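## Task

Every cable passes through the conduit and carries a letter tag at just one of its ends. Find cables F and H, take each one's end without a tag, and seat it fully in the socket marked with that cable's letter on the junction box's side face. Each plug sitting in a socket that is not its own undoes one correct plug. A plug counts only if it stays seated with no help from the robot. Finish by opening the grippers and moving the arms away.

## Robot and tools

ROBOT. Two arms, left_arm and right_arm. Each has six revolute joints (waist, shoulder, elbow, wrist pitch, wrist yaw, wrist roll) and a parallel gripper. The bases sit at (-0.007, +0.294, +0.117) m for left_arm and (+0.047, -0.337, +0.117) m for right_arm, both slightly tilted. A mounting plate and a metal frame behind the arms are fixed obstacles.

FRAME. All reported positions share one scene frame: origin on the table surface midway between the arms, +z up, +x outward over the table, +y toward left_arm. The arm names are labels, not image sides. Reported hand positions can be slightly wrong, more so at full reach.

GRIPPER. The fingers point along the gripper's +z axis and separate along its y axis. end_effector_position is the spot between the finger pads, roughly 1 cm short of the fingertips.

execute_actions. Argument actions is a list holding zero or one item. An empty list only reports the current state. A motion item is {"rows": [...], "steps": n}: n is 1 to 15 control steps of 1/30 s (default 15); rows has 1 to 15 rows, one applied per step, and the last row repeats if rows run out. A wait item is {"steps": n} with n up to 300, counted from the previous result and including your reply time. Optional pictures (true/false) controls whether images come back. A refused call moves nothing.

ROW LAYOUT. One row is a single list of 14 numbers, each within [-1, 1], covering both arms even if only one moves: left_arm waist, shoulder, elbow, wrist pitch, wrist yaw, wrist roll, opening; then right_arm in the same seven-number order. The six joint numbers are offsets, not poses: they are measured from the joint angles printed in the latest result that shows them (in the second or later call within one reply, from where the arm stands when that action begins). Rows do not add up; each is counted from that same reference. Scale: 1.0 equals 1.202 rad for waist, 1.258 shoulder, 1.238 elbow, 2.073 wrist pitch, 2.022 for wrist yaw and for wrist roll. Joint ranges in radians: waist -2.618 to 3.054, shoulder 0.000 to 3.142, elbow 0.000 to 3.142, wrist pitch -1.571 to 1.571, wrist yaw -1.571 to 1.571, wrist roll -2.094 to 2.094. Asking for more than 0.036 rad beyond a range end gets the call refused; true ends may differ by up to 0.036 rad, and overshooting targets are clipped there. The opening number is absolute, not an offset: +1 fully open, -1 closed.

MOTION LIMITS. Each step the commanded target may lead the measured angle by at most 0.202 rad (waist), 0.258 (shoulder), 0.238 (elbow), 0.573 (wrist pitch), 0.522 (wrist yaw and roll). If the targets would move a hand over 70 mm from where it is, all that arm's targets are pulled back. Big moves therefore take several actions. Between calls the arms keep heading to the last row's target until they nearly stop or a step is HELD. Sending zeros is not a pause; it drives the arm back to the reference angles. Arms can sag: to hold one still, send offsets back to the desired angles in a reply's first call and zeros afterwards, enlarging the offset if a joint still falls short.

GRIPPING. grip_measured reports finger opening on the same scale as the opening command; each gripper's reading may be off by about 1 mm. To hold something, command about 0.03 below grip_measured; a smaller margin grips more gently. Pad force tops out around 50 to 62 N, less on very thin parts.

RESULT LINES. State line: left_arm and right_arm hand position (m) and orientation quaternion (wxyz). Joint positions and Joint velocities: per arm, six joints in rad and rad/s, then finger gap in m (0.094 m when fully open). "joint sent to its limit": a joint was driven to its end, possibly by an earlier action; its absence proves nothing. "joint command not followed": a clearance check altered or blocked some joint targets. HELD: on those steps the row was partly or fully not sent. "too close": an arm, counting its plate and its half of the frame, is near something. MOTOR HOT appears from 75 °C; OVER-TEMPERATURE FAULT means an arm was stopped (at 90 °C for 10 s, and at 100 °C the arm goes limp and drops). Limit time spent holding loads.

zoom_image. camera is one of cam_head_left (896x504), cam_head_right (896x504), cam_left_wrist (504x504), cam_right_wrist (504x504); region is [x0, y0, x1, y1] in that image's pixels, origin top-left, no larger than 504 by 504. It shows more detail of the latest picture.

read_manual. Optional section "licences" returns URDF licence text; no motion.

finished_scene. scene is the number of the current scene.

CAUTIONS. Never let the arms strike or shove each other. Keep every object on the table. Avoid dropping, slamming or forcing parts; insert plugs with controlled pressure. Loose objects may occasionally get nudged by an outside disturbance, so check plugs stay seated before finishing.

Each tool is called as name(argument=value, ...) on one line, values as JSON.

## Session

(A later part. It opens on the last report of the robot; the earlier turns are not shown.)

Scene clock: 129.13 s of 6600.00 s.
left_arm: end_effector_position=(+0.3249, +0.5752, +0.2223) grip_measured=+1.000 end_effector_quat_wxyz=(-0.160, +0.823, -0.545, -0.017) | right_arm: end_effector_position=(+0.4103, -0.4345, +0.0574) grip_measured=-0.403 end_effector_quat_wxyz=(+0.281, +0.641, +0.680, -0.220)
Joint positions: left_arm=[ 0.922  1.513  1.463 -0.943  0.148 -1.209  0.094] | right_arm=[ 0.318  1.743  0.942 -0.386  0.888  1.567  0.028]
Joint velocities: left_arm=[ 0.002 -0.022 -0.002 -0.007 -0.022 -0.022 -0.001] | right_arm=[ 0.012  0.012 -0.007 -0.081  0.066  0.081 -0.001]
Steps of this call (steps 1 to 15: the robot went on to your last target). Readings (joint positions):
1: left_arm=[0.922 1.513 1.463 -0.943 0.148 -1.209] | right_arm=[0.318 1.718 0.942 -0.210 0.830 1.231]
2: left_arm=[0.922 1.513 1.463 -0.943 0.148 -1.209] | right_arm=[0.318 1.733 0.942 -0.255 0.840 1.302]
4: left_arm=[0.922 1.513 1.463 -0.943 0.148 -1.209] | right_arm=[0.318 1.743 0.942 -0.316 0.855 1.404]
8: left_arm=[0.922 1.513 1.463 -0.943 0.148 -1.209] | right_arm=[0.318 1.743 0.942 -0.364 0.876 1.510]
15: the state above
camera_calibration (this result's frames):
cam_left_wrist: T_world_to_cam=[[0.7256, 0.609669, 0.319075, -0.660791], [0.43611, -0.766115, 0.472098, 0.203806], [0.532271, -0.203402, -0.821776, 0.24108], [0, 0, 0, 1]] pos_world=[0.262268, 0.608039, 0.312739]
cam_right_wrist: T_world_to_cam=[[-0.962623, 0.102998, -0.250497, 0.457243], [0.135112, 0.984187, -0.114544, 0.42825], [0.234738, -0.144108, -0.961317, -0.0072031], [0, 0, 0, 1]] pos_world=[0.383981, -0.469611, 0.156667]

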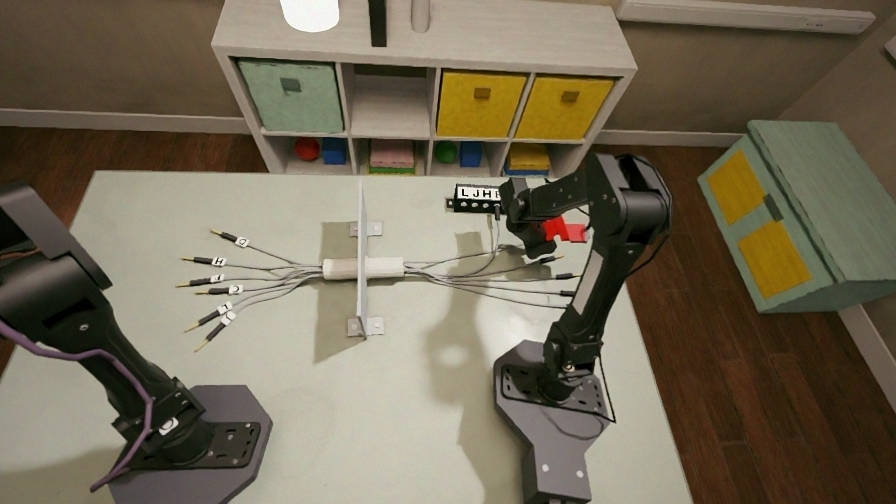

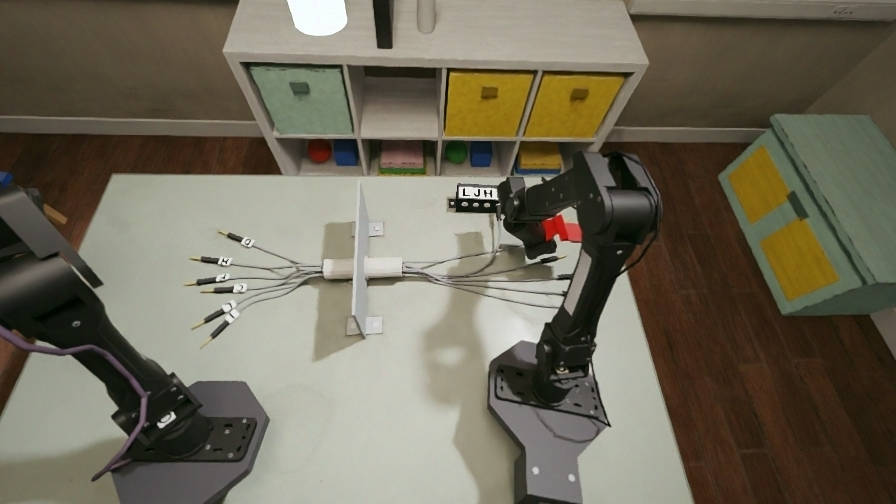

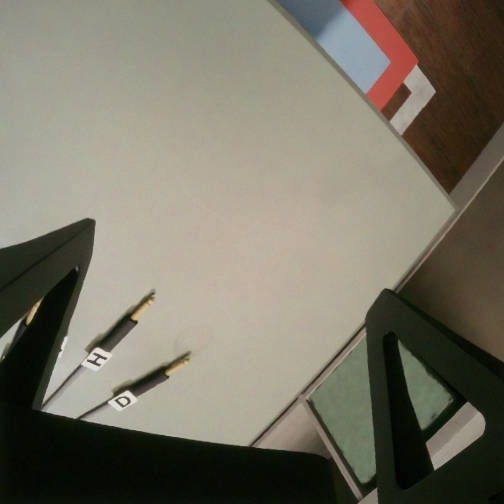

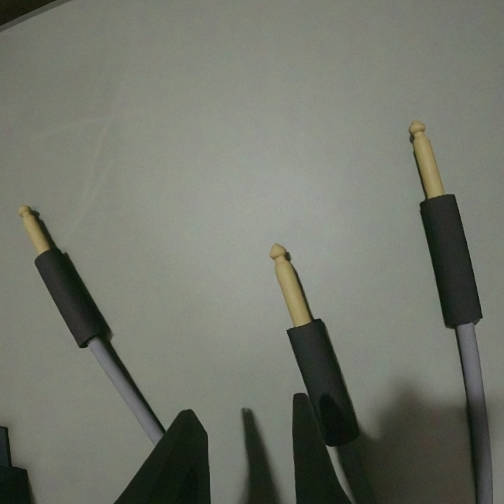

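execute_actions(actions=[{"rows":[[0,0,0,0,0,0,1,0.005,-0.02,-0.02,0.025,0,-0.02,-0.42],[0,0,0,0,0,0,1,0.01,-0.024,-0.04,0.045,0,-0.04,-0.42],[0,0,0,0,0,0,1,0.015,-0.024,-0.06,0.065,0.005,-0.06,-0.42],[0,0,0,0,0,0,1,0.02,-0.024,-0.08,0.08,0.008,-0.08,-0.42],[0,0,0,0,0,0,1,0.02,-0.024,-0.10,0.095,0.008,-0.10,-0.42],[0,0,0,0,0,0,1,0.02,-0.024,-0.12,0.105,0.008,-0.105,-0.42]],"steps":15}])

Scene clock: 132.67 s of 6600.00 s.
left_arm: end_effector_position=(+0.3253, +0.5748, +0.2222) grip_measured=+1.000 end_effector_quat_wxyz=(-0.160, +0.823, -0.545, -0.016) | right_arm: end_effector_position=(+0.3917, -0.4300, +0.0381) grip_measured=-0.417 end_effector_quat_wxyz=(+0.275, +0.581, +0.731, -0.228)
Joint positions: left_arm=[ 0.922  1.513  1.463 -0.943  0.151 -1.209  0.094] | right_arm=[ 0.327  1.743  0.802 -0.195  0.888  1.379  0.027]
Joint velocities: left_arm=[-0.022  0.002 -0.002  0.022  0.007 -0.125  0.001] | right_arm=[ 0.012  0.002  0.002  0.051  0.037 -0.081  0.001]
Steps of this call (steps 1 to 30: the robot went on to your last target; steps 31 to 90: nothing new was sent; then 0.03 s passed at rest; steps 91 to 105: all 15 steps of this action). Readings (joint positions):
91: left_arm=[0.922 1.513 1.463 -0.943 0.148 -1.209] | right_arm=[0.318 1.743 0.940 -0.386 0.890 1.576]
92: left_arm=[0.922 1.513 1.463 -0.943 0.149 -1.209] | right_arm=[0.318 1.743 0.935 -0.370 0.888 1.562]
94: left_arm=[0.922 1.513 1.463 -0.943 0.150 -1.209] | right_arm=[0.319 1.743 0.908 -0.318 0.888 1.520]
98: left_arm=[0.922 1.513 1.463 -0.943 0.151 -1.209] | right_arm=[0.327 1.743 0.821 -0.239 0.888 1.431]
105: the state above
camera_calibration (this result's frames):
cam_left_wrist: T_world_to_cam=[[0.725521, 0.609687, 0.319221, -0.660834], [0.434267, -0.765425, 0.474906, 0.202896], [0.533884, -0.205927, -0.820099, 0.241268], [0, 0, 0, 1]] pos_world=[0.262529, 0.607887, 0.312459]
cam_right_wrist: T_world_to_cam=[[-0.982839, -0.0369574, -0.180726, 0.379144], [-0.0126427, 0.990917, -0.133882, 0.485736], [0.184033, -0.1293, -0.974379, 0.00604221], [0, 0, 0, 1]] pos_world=[0.377666, -0.46653, 0.13944]

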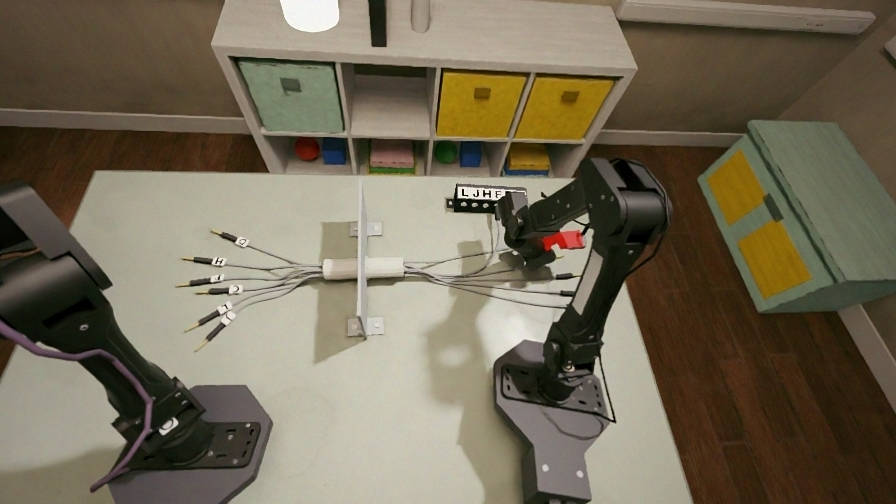

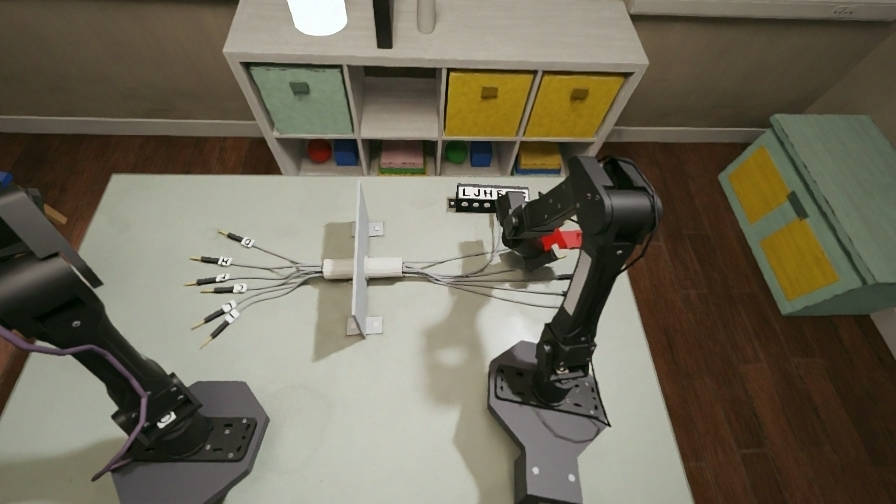

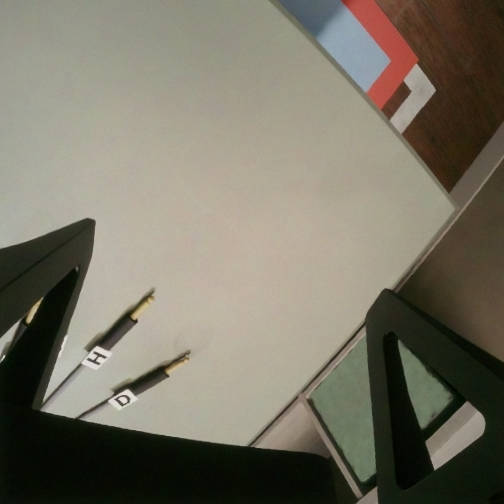

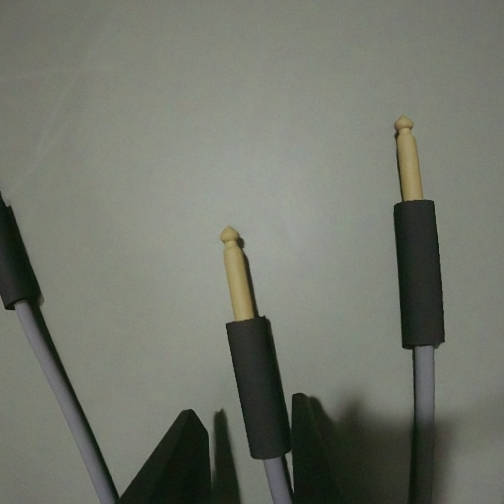

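execute_actions(actions=[{"rows":[[0,0,0,0,0,0,1,0,0.012,0,0.005,0,0,-0.42],[0,0,0,0,0,0,1,0,0.024,0,0.011,0,0,-0.42],[0,0,0,0,0,0,1,0,0.036,0,0.017,0,0,-0.42],[0,0,0,0,0,0,1,0,0.046,0,0.022,0,0,-0.42],[0,0,0,0,0,0,1,0,0.052,0,0.024,0,0,-0.42]],"steps":12}])

Scene clock: 134.60 s of 6600.00 s.
left_arm: end_effector_position=(+0.3257, +0.5744, +0.2222) grip_measured=+1.000 end_effector_quat_wxyz=(-0.159, +0.823, -0.545, -0.014) | right_arm: end_effector_position=(+0.3879, -0.4267, +0.0216) grip_measured=-0.417 end_effector_quat_wxyz=(+0.264, +0.574, +0.739, -0.233)
Joint positions: left_arm=[ 0.922  1.513  1.463 -0.943  0.154 -1.209  0.094] | right_arm=[ 0.327  1.803  0.802 -0.159  0.88   1.37   0.027]
Joint velocities: left_arm=[-0.012 -0.012  0.002 -0.007 -0.051 -0.022 -0.   ] | right_arm=[-0.007 -0.012  0.002  0.037 -0.007 -0.022 -0.   ]
Steps of this call (steps 1 to 30: the robot went on to your last target; steps 31 to 46: nothing new was sent; steps 47 to 58: all 12 steps of this action). Readings (joint positions):
47: left_arm=[0.922 1.513 1.463 -0.943 0.152 -1.209] | right_arm=[0.327 1.743 0.802 -0.178 0.887 1.365]
48: left_arm=[0.922 1.513 1.463 -0.943 0.152 -1.209] | right_arm=[0.327 1.745 0.802 -0.178 0.886 1.366]
50: left_arm=[0.922 1.513 1.463 -0.943 0.153 -1.209] | right_arm=[0.327 1.758 0.802 -0.171 0.886 1.368]
54: left_arm=[0.922 1.513 1.463 -0.943 0.154 -1.209] | right_arm=[0.327 1.798 0.802 -0.163 0.881 1.369]
58: the state above
camera_calibration (this result's frames):
cam_left_wrist: T_world_to_cam=[[0.72545, 0.609703, 0.319351, -0.660872], [0.432624, -0.764806, 0.477398, 0.202086], [0.535312, -0.208169, -0.8186, 0.241431], [0, 0, 0, 1]] pos_world=[0.262761, 0.607751, 0.31221]
cam_right_wrist: T_world_to_cam=[[-0.987237, -0.0471433, -0.152119, 0.369243], [-0.0276159, 0.991387, -0.128018, 0.486018], [0.156844, -0.122183, -0.980036, 0.00476546], [0, 0, 0, 1]] pos_world=[0.377205, -0.463842, 0.123058]

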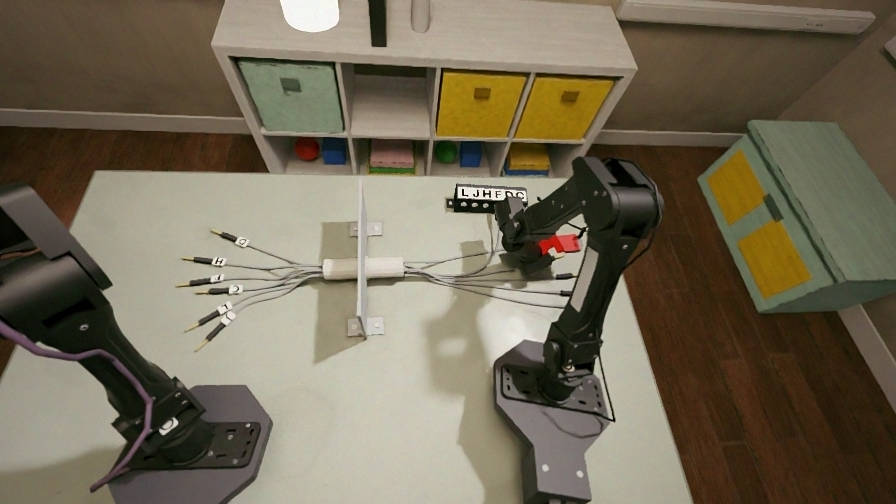

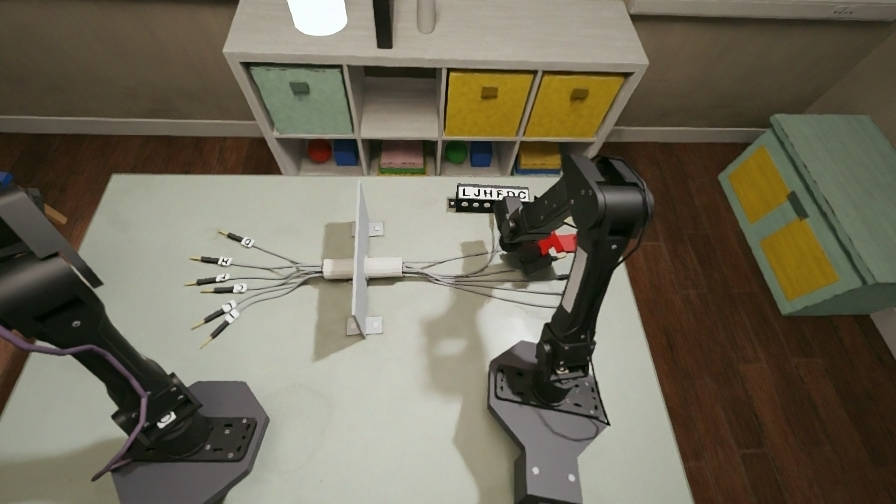

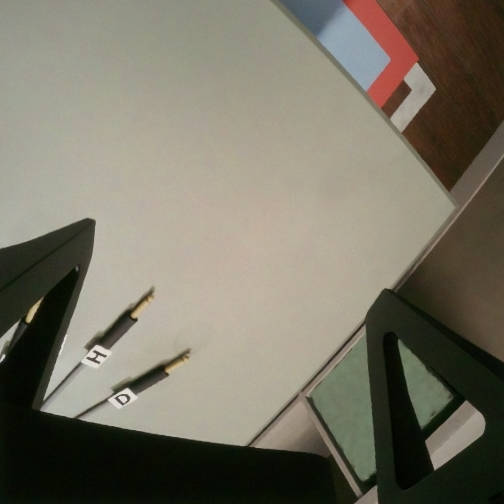

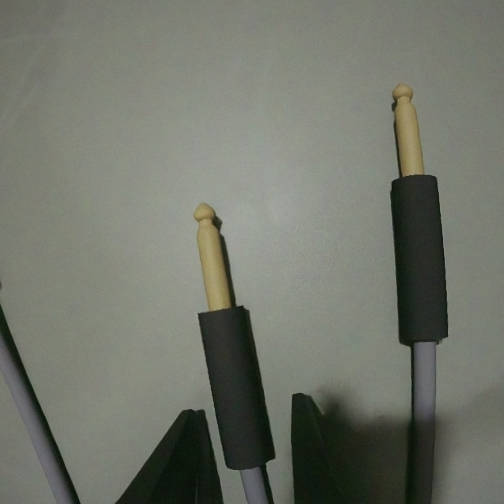

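execute_actions(actions=[{"rows":[[0,0,0,0,0,0,1,0,-0.012,0,0.006,0,0,-0.42],[0,0,0,0,0,0,1,-0.012,-0.014,0,0.012,0,0.005,-0.42],[0,0,0,0,0,0,1,-0.022,-0.014,0,0.018,0,0.01,-0.42],[0,0,0,0,0,0,1,-0.032,-0.014,0,0.022,0,0.015,-0.42],[0,0,0,0,0,0,1,-0.042,-0.014,0,0.024,0,0.02,-0.42],[0,0,0,0,0,0,1,-0.042,-0.014,0,0.024,0,0.02,-0.42],[0,0,0,0,0,0,1,-0.042,-0.014,0,0.024,0,0.02,-0.42],[0,0,0,0,0,0,1,-0.042,0,0,0.024,0,0.02,-0.42],[0,0,0,0,0,0,1,-0.042,0.01,0,0.024,0,0.02,-0.42]],"steps":15}])

Scene clock: 136.87 s of 6600.00 s.
left_arm: end_effector_position=(+0.3261, +0.5740, +0.2221) grip_measured=+1.000 end_effector_quat_wxyz=(-0.159, +0.823, -0.546, -0.013) | right_arm: end_effector_position=(+0.3904, -0.4407, +0.0210) grip_measured=-0.417 end_effector_quat_wxyz=(+0.275, +0.605, +0.712, -0.228)
Joint positions: left_arm=[ 0.922  1.513  1.463 -0.943  0.157 -1.209  0.094] | right_arm=[ 0.283  1.803  0.802 -0.121  0.872  1.4    0.027]
Joint velocities: left_arm=[-0.002  0.002  0.002 -0.007 -0.007 -0.007  0.   ] | right_arm=[-0.017  0.002 -0.002 -0.007  0.037 -0.007  0.   ]
Steps of this call (steps 1 to 15: the robot went on to your last target; steps 16 to 53: nothing new was sent; steps 54 to 68: all 15 steps of this action). Readings (joint positions):
54: left_arm=[0.922 1.513 1.463 -0.943 0.155 -1.209] | right_arm=[0.327 1.803 0.802 -0.155 0.878 1.370]
55: left_arm=[0.922 1.513 1.463 -0.943 0.155 -1.209] | right_arm=[0.327 1.803 0.802 -0.154 0.878 1.370]
57: left_arm=[0.922 1.513 1.463 -0.943 0.156 -1.209] | right_arm=[0.322 1.803 0.802 -0.147 0.876 1.375]
61: left_arm=[0.922 1.513 1.463 -0.943 0.157 -1.209] | right_arm=[0.289 1.803 0.802 -0.129 0.874 1.391]
68: the state above
camera_calibration (this result's frames):
cam_left_wrist: T_world_to_cam=[[0.725379, 0.60972, 0.31948, -0.660911], [0.430977, -0.764179, 0.479885, 0.201277], [0.536735, -0.21041, -0.817094, 0.241593], [0, 0, 0, 1]] pos_world=[0.262994, 0.607615, 0.311962]
cam_right_wrist: T_world_to_cam=[[-0.979083, 0.0201469, -0.20246, 0.39852], [0.0468925, 0.99064, -0.12819, 0.470507], [0.197983, -0.135003, -0.970864, -0.0197947], [0, 0, 0, 1]] pos_world=[0.37204, -0.476805, 0.121781]

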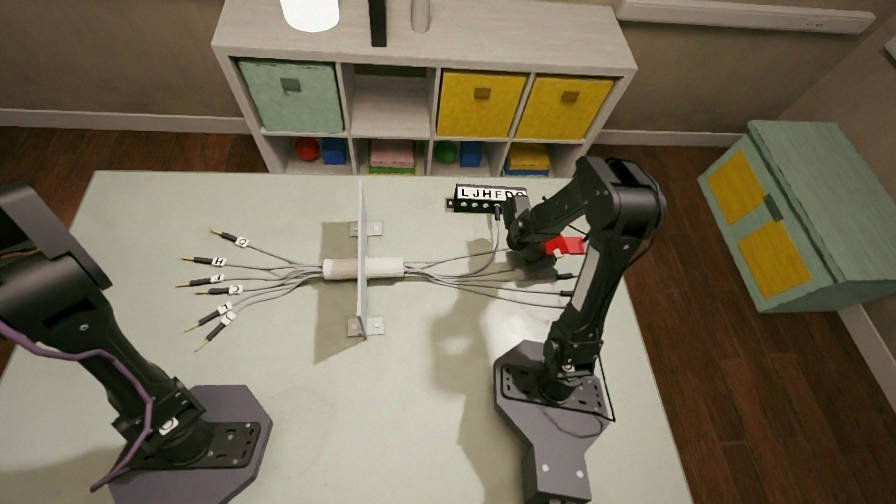

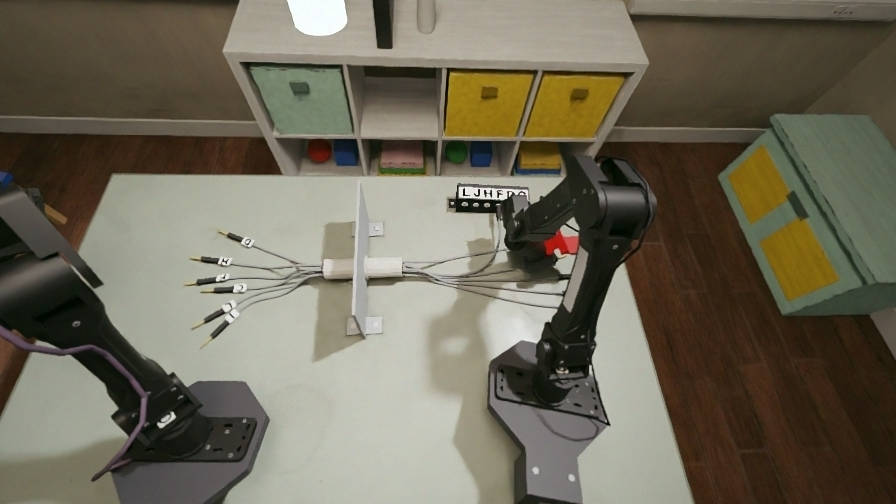

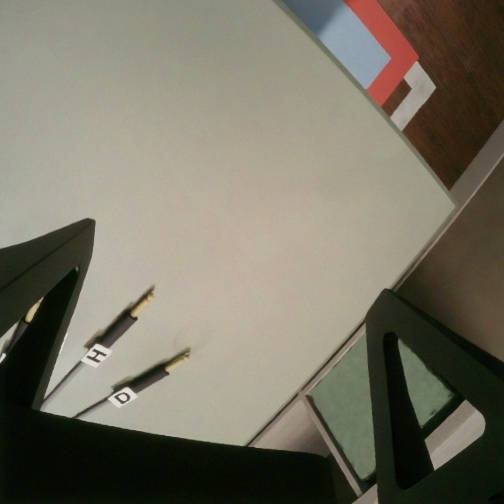

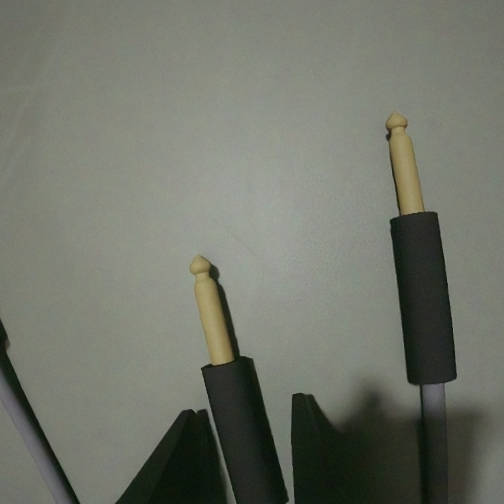

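Good. Close.

execute_actions(actions=[{"rows":[[0,0,0,0,0,0,1,0,0,0,0,0,0,-0.55],[0,0,0,0,0,0,1,0,0,0,0,0,0,-0.65],[0,0,0,0,0,0,1,0,0,0,0,0,0,-0.72],[0,0,0,0,0,0,1,0,0,0,0,0,0,-0.8],[0,0,0,0,0,0,1,0,0,0,0,0,0,-0.8],[0,0,0,0,0,0,1,0,0,0,0,0,0,-0.8],[0,0,0,0,0,0,1,0,0,0,0,0,0,-0.8],[0,0,0,0,0,0,1,0,0,0,0,0,0,-0.8],[0,0,0,0,0,0,1,0,0,0,0,0,0,-0.8],[0,0,0,0,0,0,1,0,-0.02,0,0,0,0,-0.8],[0,0,0,0,0,0,1,0,-0.04,0,0,0,0,-0.8],[0,0,0,0,0,0,1,0,-0.06,0,0,0,0,-0.8],[0,0,0,0,0,0,1,0,-0.08,0,0,0,0,-0.8],[0,0,0,0,0,0,1,0,-0.10,0,0,0,0,-0.8]],"steps":15}])

Scene clock: 138.73 s of 6600.00 s.
left_arm: end_effector_position=(+0.3264, +0.5736, +0.2221) grip_measured=+1.000 end_effector_quat_wxyz=(-0.159, +0.823, -0.546, -0.011) | right_arm: end_effector_position=(+0.4006, -0.4406, +0.0353) grip_measured=-0.762 end_effector_quat_wxyz=(+0.289, +0.616, +0.703, -0.205)
Joint positions: left_arm=[ 0.922  1.513  1.463 -0.943  0.16  -1.209  0.094] | right_arm=[ 0.283  1.746  0.802 -0.121  0.858  1.402  0.011]
Joint velocities: left_arm=[-0.002  0.007 -0.012 -0.051 -0.007 -0.081 -0.   ] | right_arm=[ 0.002 -0.623  0.007 -0.007 -0.022 -0.022  0.   ]
Steps of this call (steps 1 to 15: the robot went on to your last target; steps 16 to 41: nothing new was sent; steps 42 to 56: all 15 steps of this action). Readings (joint positions):
42: left_arm=[0.922 1.513 1.463 -0.943 0.158 -1.209] | right_arm=[0.283 1.803 0.802 -0.119 0.871 1.402]
43: left_arm=[0.922 1.513 1.463 -0.943 0.158 -1.209] | right_arm=[0.283 1.803 0.802 -0.119 0.870 1.402]
45: left_arm=[0.922 1.513 1.463 -0.943 0.159 -1.209] | right_arm=[0.283 1.803 0.802 -0.119 0.870 1.402]
49: left_arm=[0.922 1.513 1.463 -0.943 0.160 -1.209] | right_arm=[0.283 1.803 0.802 -0.119 0.869 1.402]
56: the state above
camera_calibration (this result's frames):
cam_left_wrist: T_world_to_cam=[[0.725307, 0.609737, 0.31961, -0.660949], [0.429325, -0.763546, 0.482367, 0.200466], [0.538154, -0.212648, -0.81558, 0.241752], [0, 0, 0, 1]] pos_world=[0.263226, 0.607478, 0.311715]
cam_right_wrist: T_world_to_cam=[[-0.965924, 0.0318585, -0.256858, 0.413138], [0.0613364, 0.992303, -0.10758, 0.465959], [0.251454, -0.119669, -0.960443, -0.0229986], [0, 0, 0, 1]] pos_world=[0.376262, -0.478286, 0.134157]

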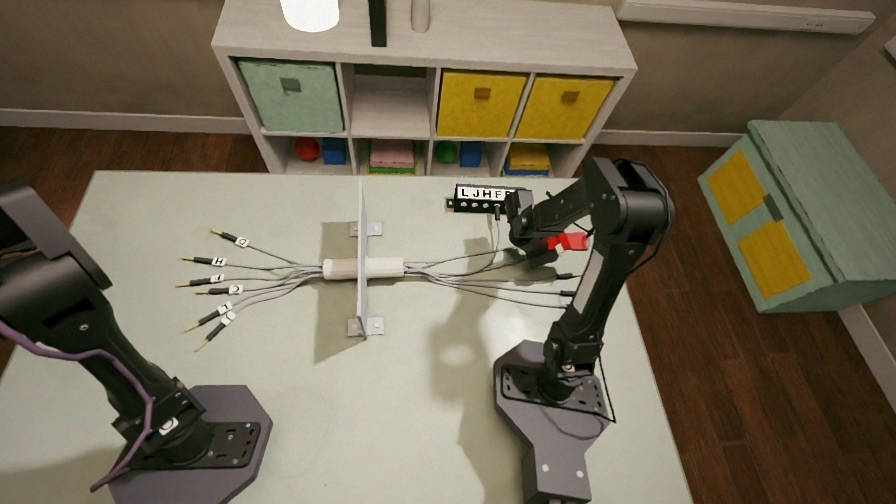

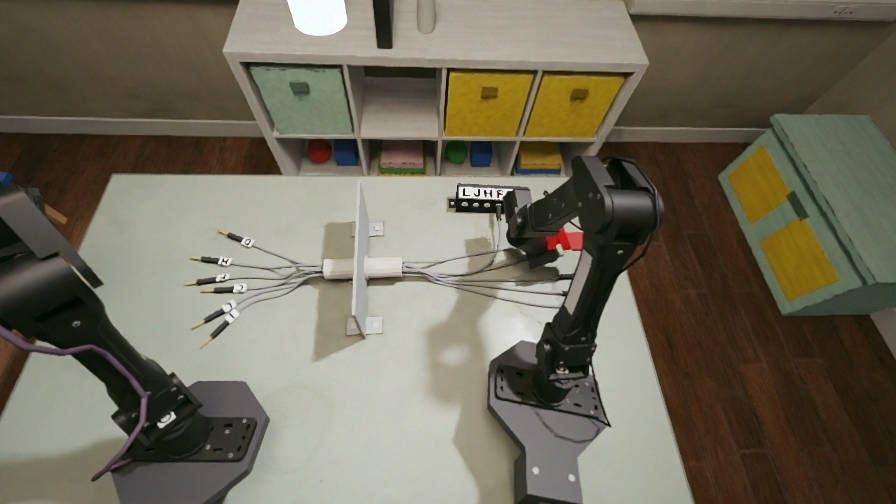

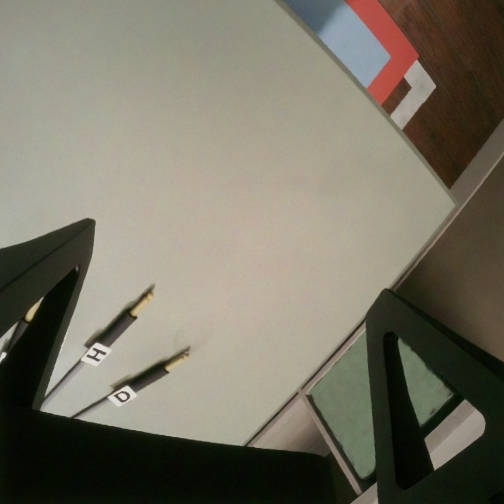

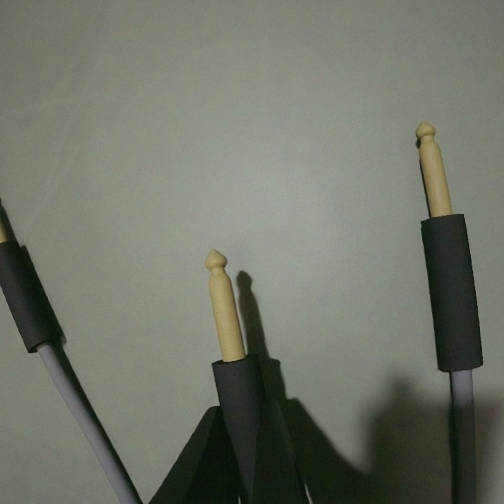

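execute_actions(actions=[{"rows":[[0,0,0,0,0,0,1,0.01,-0.03,0,0.01,-0.01,-0.04,-0.8],[0,0,0,0,0,0,1,0.025,-0.06,0,0.03,-0.025,-0.09,-0.8],[0,0,0,0,0,0,1,0.04,-0.08,0,0.05,-0.04,-0.14,-0.8],[0,0,0,0,0,0,1,0.055,-0.10,0,0.07,-0.055,-0.19,-0.8],[0,0,0,0,0,0,1,0.07,-0.10,0,0.09,-0.07,-0.24,-0.8],[0,0,0,0,0,0,1,0.085,-0.10,-0.01,0.11,-0.085,-0.29,-0.8],[0,0,0,0,0,0,1,0.10,-0.10,-0.02,0.13,-0.10,-0.34,-0.8],[0,0,0,0,0,0,1,0.115,-0.10,-0.03,0.15,-0.115,-0.39,-0.8],[0,0,0,0,0,0,1,0.13,-0.10,-0.04,0.17,-0.13,-0.44,-0.8],[0,0,0,0,0,0,1,0.145,-0.10,-0.05,0.19,-0.145,-0.49,-0.8],[0,0,0,0,0,0,1,0.16,-0.10,-0.06,0.21,-0.16,-0.54,-0.8],[0,0,0,0,0,0,1,0.175,-0.10,-0.07,0.23,-0.175,-0.58,-0.8],[0,0,0,0,0,0,1,0.19,-0.10,-0.08,0.25,-0.19,-0.62,-0.8],[0,0,0,0,0,0,1,0.20,-0.10,-0.09,0.27,-0.205,-0.65,-0.8],[0,0,0,0,0,0,1,0.205,-0.10,-0.10,0.29,-0.22,-0.66,-0.8]],"steps":15}])

execute_actions(actions=[{"steps":12}])

Scene clock: 142.90 s of 6600.00 s.
left_arm: end_effector_position=(+0.3268, +0.5733, +0.2220) grip_measured=+1.000 end_effector_quat_wxyz=(-0.158, +0.823, -0.546, -0.010) | right_arm: end_effector_position=(+0.4801, -0.3055, +0.0692) grip_measured=-0.763 end_effector_quat_wxyz=(+0.336, +0.172, +0.925, -0.049)
Joint positions: left_arm=[ 0.922  1.513  1.463 -0.943  0.163 -1.209  0.094] | right_arm=[0.497 1.644 0.72  0.305 0.537 0.375 0.011]
Joint velocities: left_arm=[-0.002 -0.002 -0.002 -0.007  0.037 -0.022  0.001] | right_arm=[ 0.379 -0.007 -0.437  1.062 -0.886 -2.088 -0.   ]
Steps of this call (steps 1 to 30: the robot went on to your last target; steps 31 to 90: nothing new was sent; then 0.67 s passed at rest; steps 91 to 105: all 15 steps of this action). Readings (joint positions):
91: left_arm=[0.922 1.513 1.463 -0.943 0.161 -1.209] | right_arm=[0.283 1.696 0.802 -0.118 0.851 1.392]
92: left_arm=[0.922 1.513 1.463 -0.943 0.161 -1.209] | right_arm=[0.284 1.696 0.802 -0.113 0.843 1.366]
94: left_arm=[0.922 1.513 1.463 -0.943 0.162 -1.209] | right_arm=[0.297 1.691 0.802 -0.087 0.815 1.272]
98: left_arm=[0.922 1.513 1.463 -0.943 0.163 -1.209] | right_arm=[0.367 1.655 0.800 0.030 0.731 0.979]
105: the state above
camera_calibration (this result's frames):
cam_left_wrist: T_world_to_cam=[[0.725236, 0.609754, 0.319739, -0.660987], [0.427669, -0.762905, 0.484845, 0.199655], [0.539567, -0.214884, -0.814059, 0.241908], [0, 0, 0, 1]] pos_world=[0.26346, 0.60734, 0.311469]
cam_right_wrist: T_world_to_cam=[[-0.512841, -0.832455, -0.209791, 0.00949776], [-0.838, 0.538491, -0.0882242, 0.622447], [0.186413, 0.13056, -0.973758, 0.114363], [0, 0, 0, 1]] pos_world=[0.505162, -0.342207, 0.16827]

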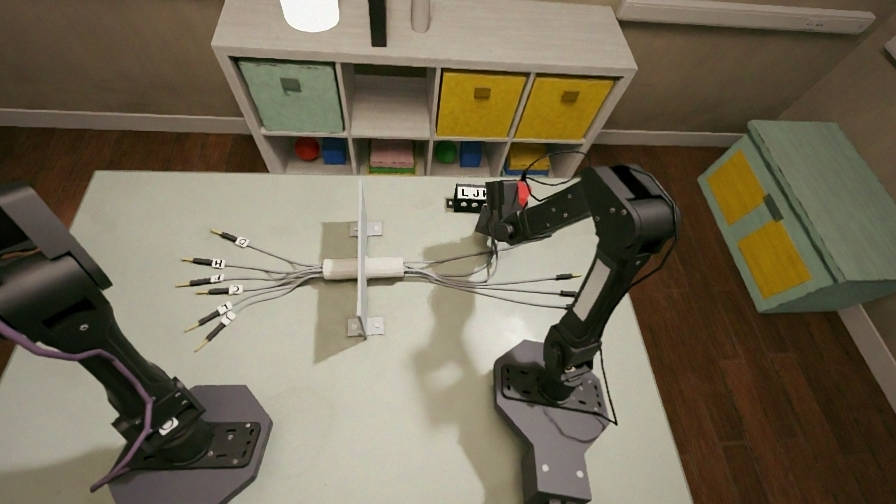

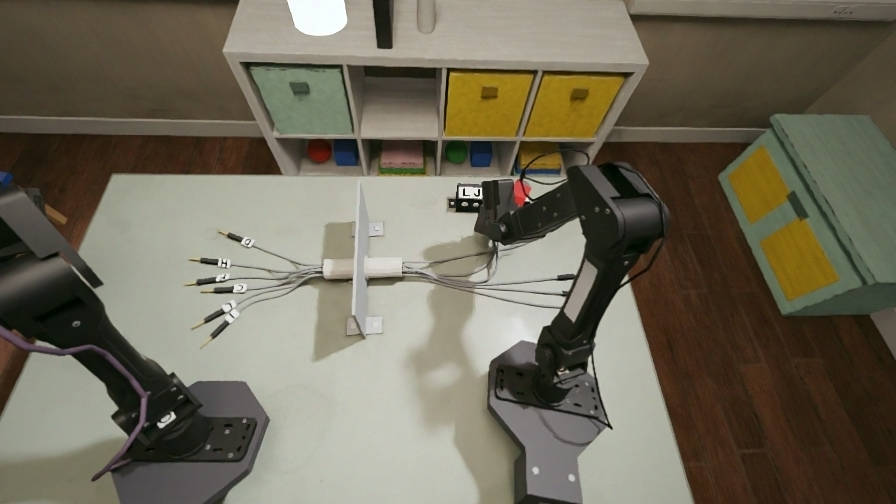

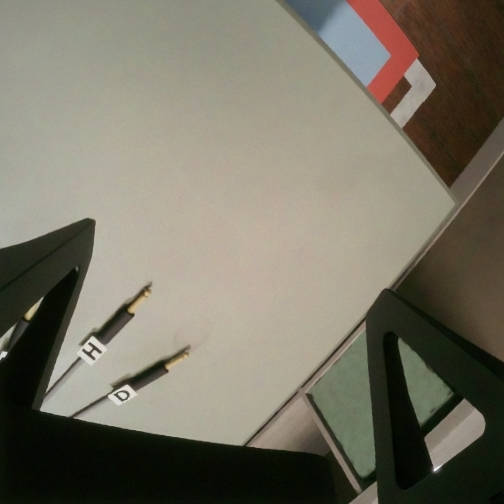

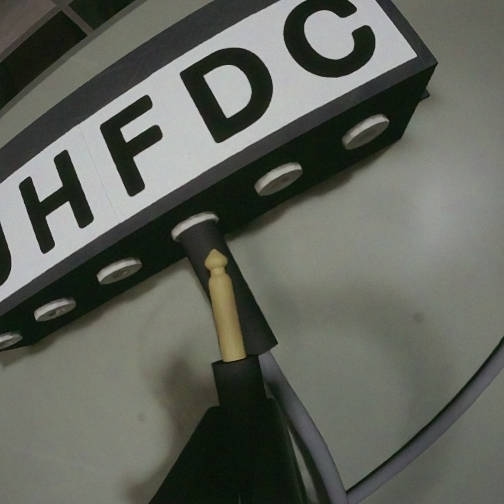

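Scene clock: 143.30 s of 6600.00 s.
left_arm: end_effector_position=(+0.3268, +0.5733, +0.2220) grip_measured=+1.000 end_effector_quat_wxyz=(-0.158, +0.823, -0.546, -0.010) | right_arm: end_effector_position=(+0.4951, -0.2746, +0.0821) grip_measured=-0.763 end_effector_quat_wxyz=(+0.377, +0.034, +0.925, -0.024)
Joint positions: left_arm=[ 0.922  1.513  1.463 -0.943  0.163 -1.209  0.094] | right_arm=[0.521 1.644 0.693 0.453 0.426 0.096 0.011]
Joint velocities: left_arm=[ 0.007  0.007  0.002  0.037 -0.007  0.022  0.001] | right_arm=[ 0.002 -0.012 -0.002  0.037 -0.11  -0.125  0.001]
Steps of this call (steps 1 to 12: the robot went on to your last target). Readings (joint positions):
1: left_arm=[0.922 1.513 1.463 -0.943 0.163 -1.209] | right_arm=[0.509 1.644 0.707 0.336 0.510 0.314]
2: left_arm=[0.922 1.513 1.463 -0.943 0.163 -1.209] | right_arm=[0.517 1.644 0.699 0.360 0.489 0.266]
4: left_arm=[0.922 1.513 1.463 -0.943 0.163 -1.209] | right_arm=[0.521 1.644 0.693 0.394 0.459 0.197]
8: left_arm=[0.922 1.513 1.463 -0.943 0.163 -1.209] | right_arm=[0.521 1.644 0.693 0.437 0.435 0.125]
12: the state above
camera_calibration (this result's frames):
cam_left_wrist: T_world_to_cam=[[0.725236, 0.609754, 0.319739, -0.660987], [0.427669, -0.762905, 0.484845, 0.199655], [0.539567, -0.214884, -0.814059, 0.241908], [0, 0, 0, 1]] pos_world=[0.26346, 0.60734, 0.311469]
cam_right_wrist: T_world_to_cam=[[-0.250452, -0.950455, -0.184146, -0.118776], [-0.943106, 0.28249, -0.175358, 0.608506], [0.218689, 0.129751, -0.96713, 0.103387], [0, 0, 0, 1]] pos_world=[0.521529, -0.298202, 0.184823]

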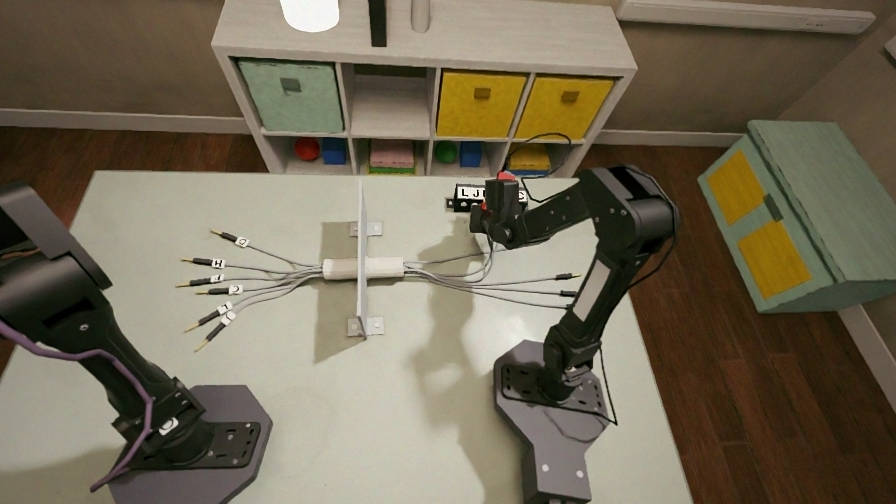

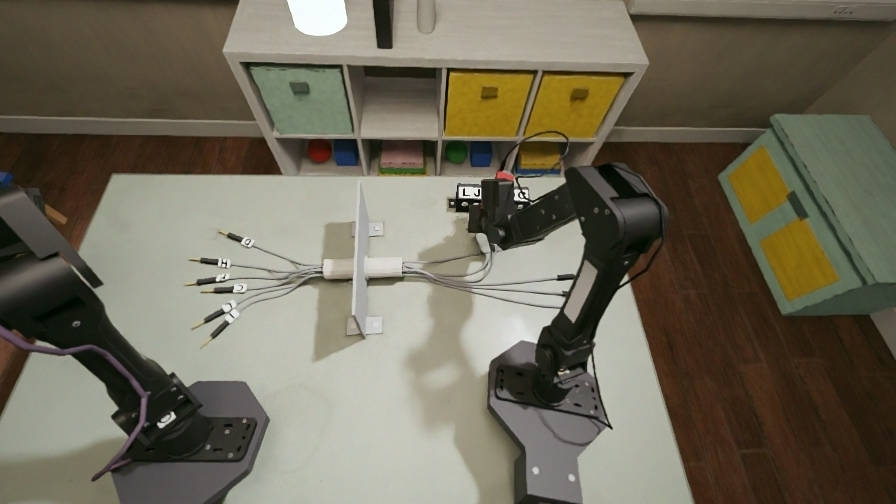

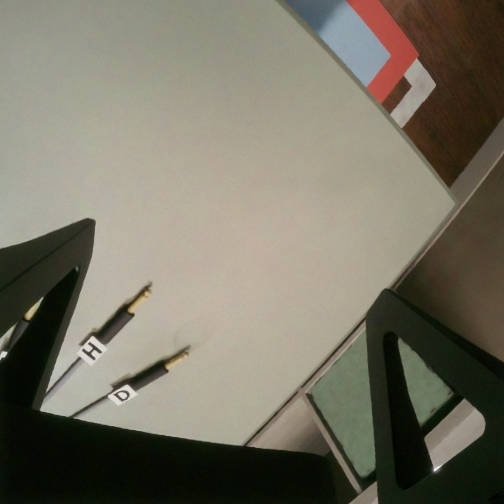

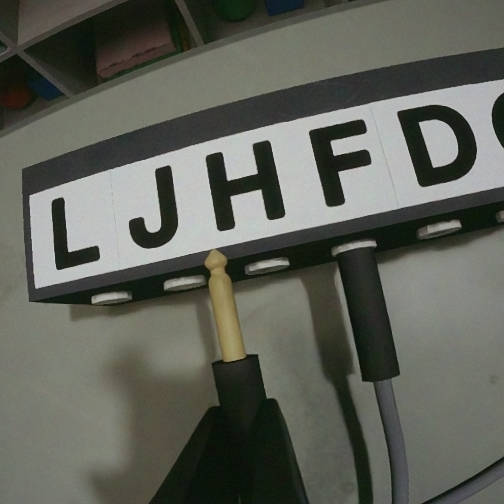

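execute_actions(actions=[{"rows":[[0,0,0,0,0,0,1,-0.005,0,-0.03,0,0,0,-0.8],[0,0,0,0,0,0,1,-0.01,0,-0.06,0,0,0,-0.8],[0,0,0,0,0,0,1,-0.015,0,-0.085,0,0,-0.01,-0.8],[0,0,0,0,0,0,1,-0.018,0,-0.10,0.01,0,-0.013,-0.8],[0,0,0,0,0,0,1,-0.018,0,-0.10,0.025,-0.003,-0.013,-0.8],[0,0,0,0,0,0,1,-0.018,0,-0.10,0.04,-0.003,-0.013,-0.8],[0,0,0,0,0,0,1,-0.018,0.008,-0.10,0.055,-0.003,-0.013,-0.8],[0,0,0,0,0,0,1,-0.018,0.016,-0.10,0.07,-0.003,-0.013,-0.8],[0,0,0,0,0,0,1,-0.018,0.024,-0.10,0.072,-0.003,-0.013,-0.8],[0,0,0,0,0,0,1,-0.018,0.033,-0.10,0.072,-0.003,-0.013,-0.8],[0,0,0,0,0,0,1,-0.018,0.042,-0.10,0.072,-0.003,-0.013,-0.8]],"steps":15}])

Scene clock: 145.67 s of 6600.00 s.
left_arm: end_effector_position=(+0.3272, +0.5729, +0.2220) grip_measured=+1.000 end_effector_quat_wxyz=(-0.158, +0.822, -0.546, -0.008) | right_arm: end_effector_position=(+0.4609, -0.2832, +0.0497) grip_measured=-0.763 end_effector_quat_wxyz=(+0.352, +0.023, +0.935, -0.034)
Joint positions: left_arm=[ 0.922  1.513  1.463 -0.943  0.166 -1.209  0.094] | right_arm=[0.505 1.686 0.573 0.561 0.42  0.078 0.011]
Joint velocities: left_arm=[-0.007  0.002  0.012 -0.022 -0.022 -0.007  0.   ] | right_arm=[-0.007  0.066 -0.002  0.051 -0.007 -0.037  0.001]
Steps of this call (steps 1 to 30: the robot went on to your last target; steps 31 to 56: nothing new was sent; steps 57 to 71: all 15 steps of this action). Readings (joint positions):
57: left_arm=[0.922 1.513 1.463 -0.943 0.164 -1.209] | right_arm=[0.521 1.644 0.691 0.462 0.420 0.077]
58: left_arm=[0.922 1.513 1.463 -0.943 0.164 -1.209] | right_arm=[0.521 1.644 0.683 0.465 0.420 0.079]
60: left_arm=[0.922 1.513 1.463 -0.943 0.165 -1.209] | right_arm=[0.518 1.644 0.644 0.477 0.420 0.079]
64: left_arm=[0.922 1.513 1.463 -0.943 0.166 -1.209] | right_arm=[0.506 1.648 0.575 0.489 0.420 0.078]
71: the state above
camera_calibration (this result's frames):
cam_left_wrist: T_world_to_cam=[[0.725164, 0.609772, 0.319868, -0.661026], [0.426008, -0.762258, 0.487318, 0.198844], [0.540975, -0.217119, -0.81253, 0.242062], [0, 0, 0, 1]] pos_world=[0.263693, 0.607202, 0.311223]
cam_right_wrist: T_world_to_cam=[[-0.246659, -0.958192, -0.145005, -0.147298], [-0.954928, 0.265813, -0.132122, 0.571546], [0.165143, 0.10588, -0.98057, 0.0991995], [0, 0, 0, 1]] pos_world=[0.49307, -0.303567, 0.151427]

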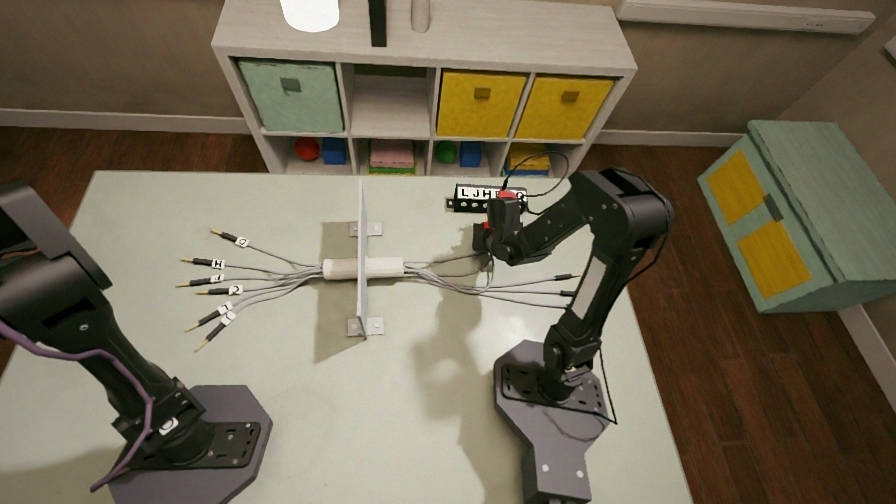

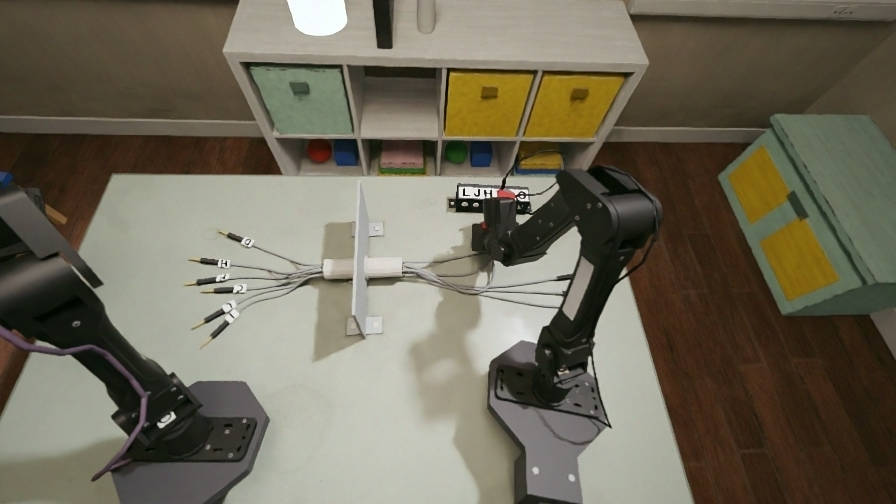

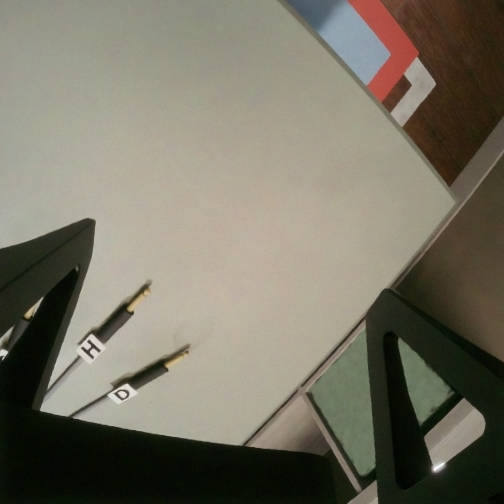

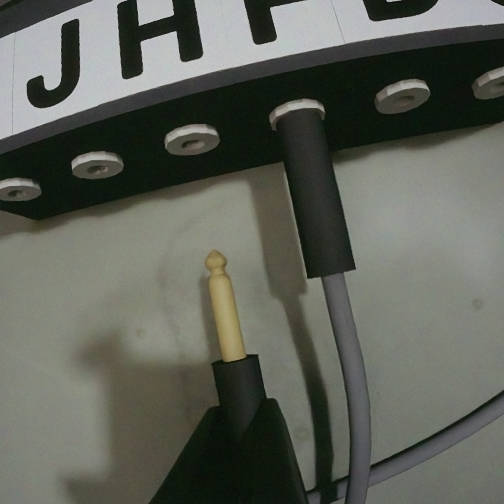

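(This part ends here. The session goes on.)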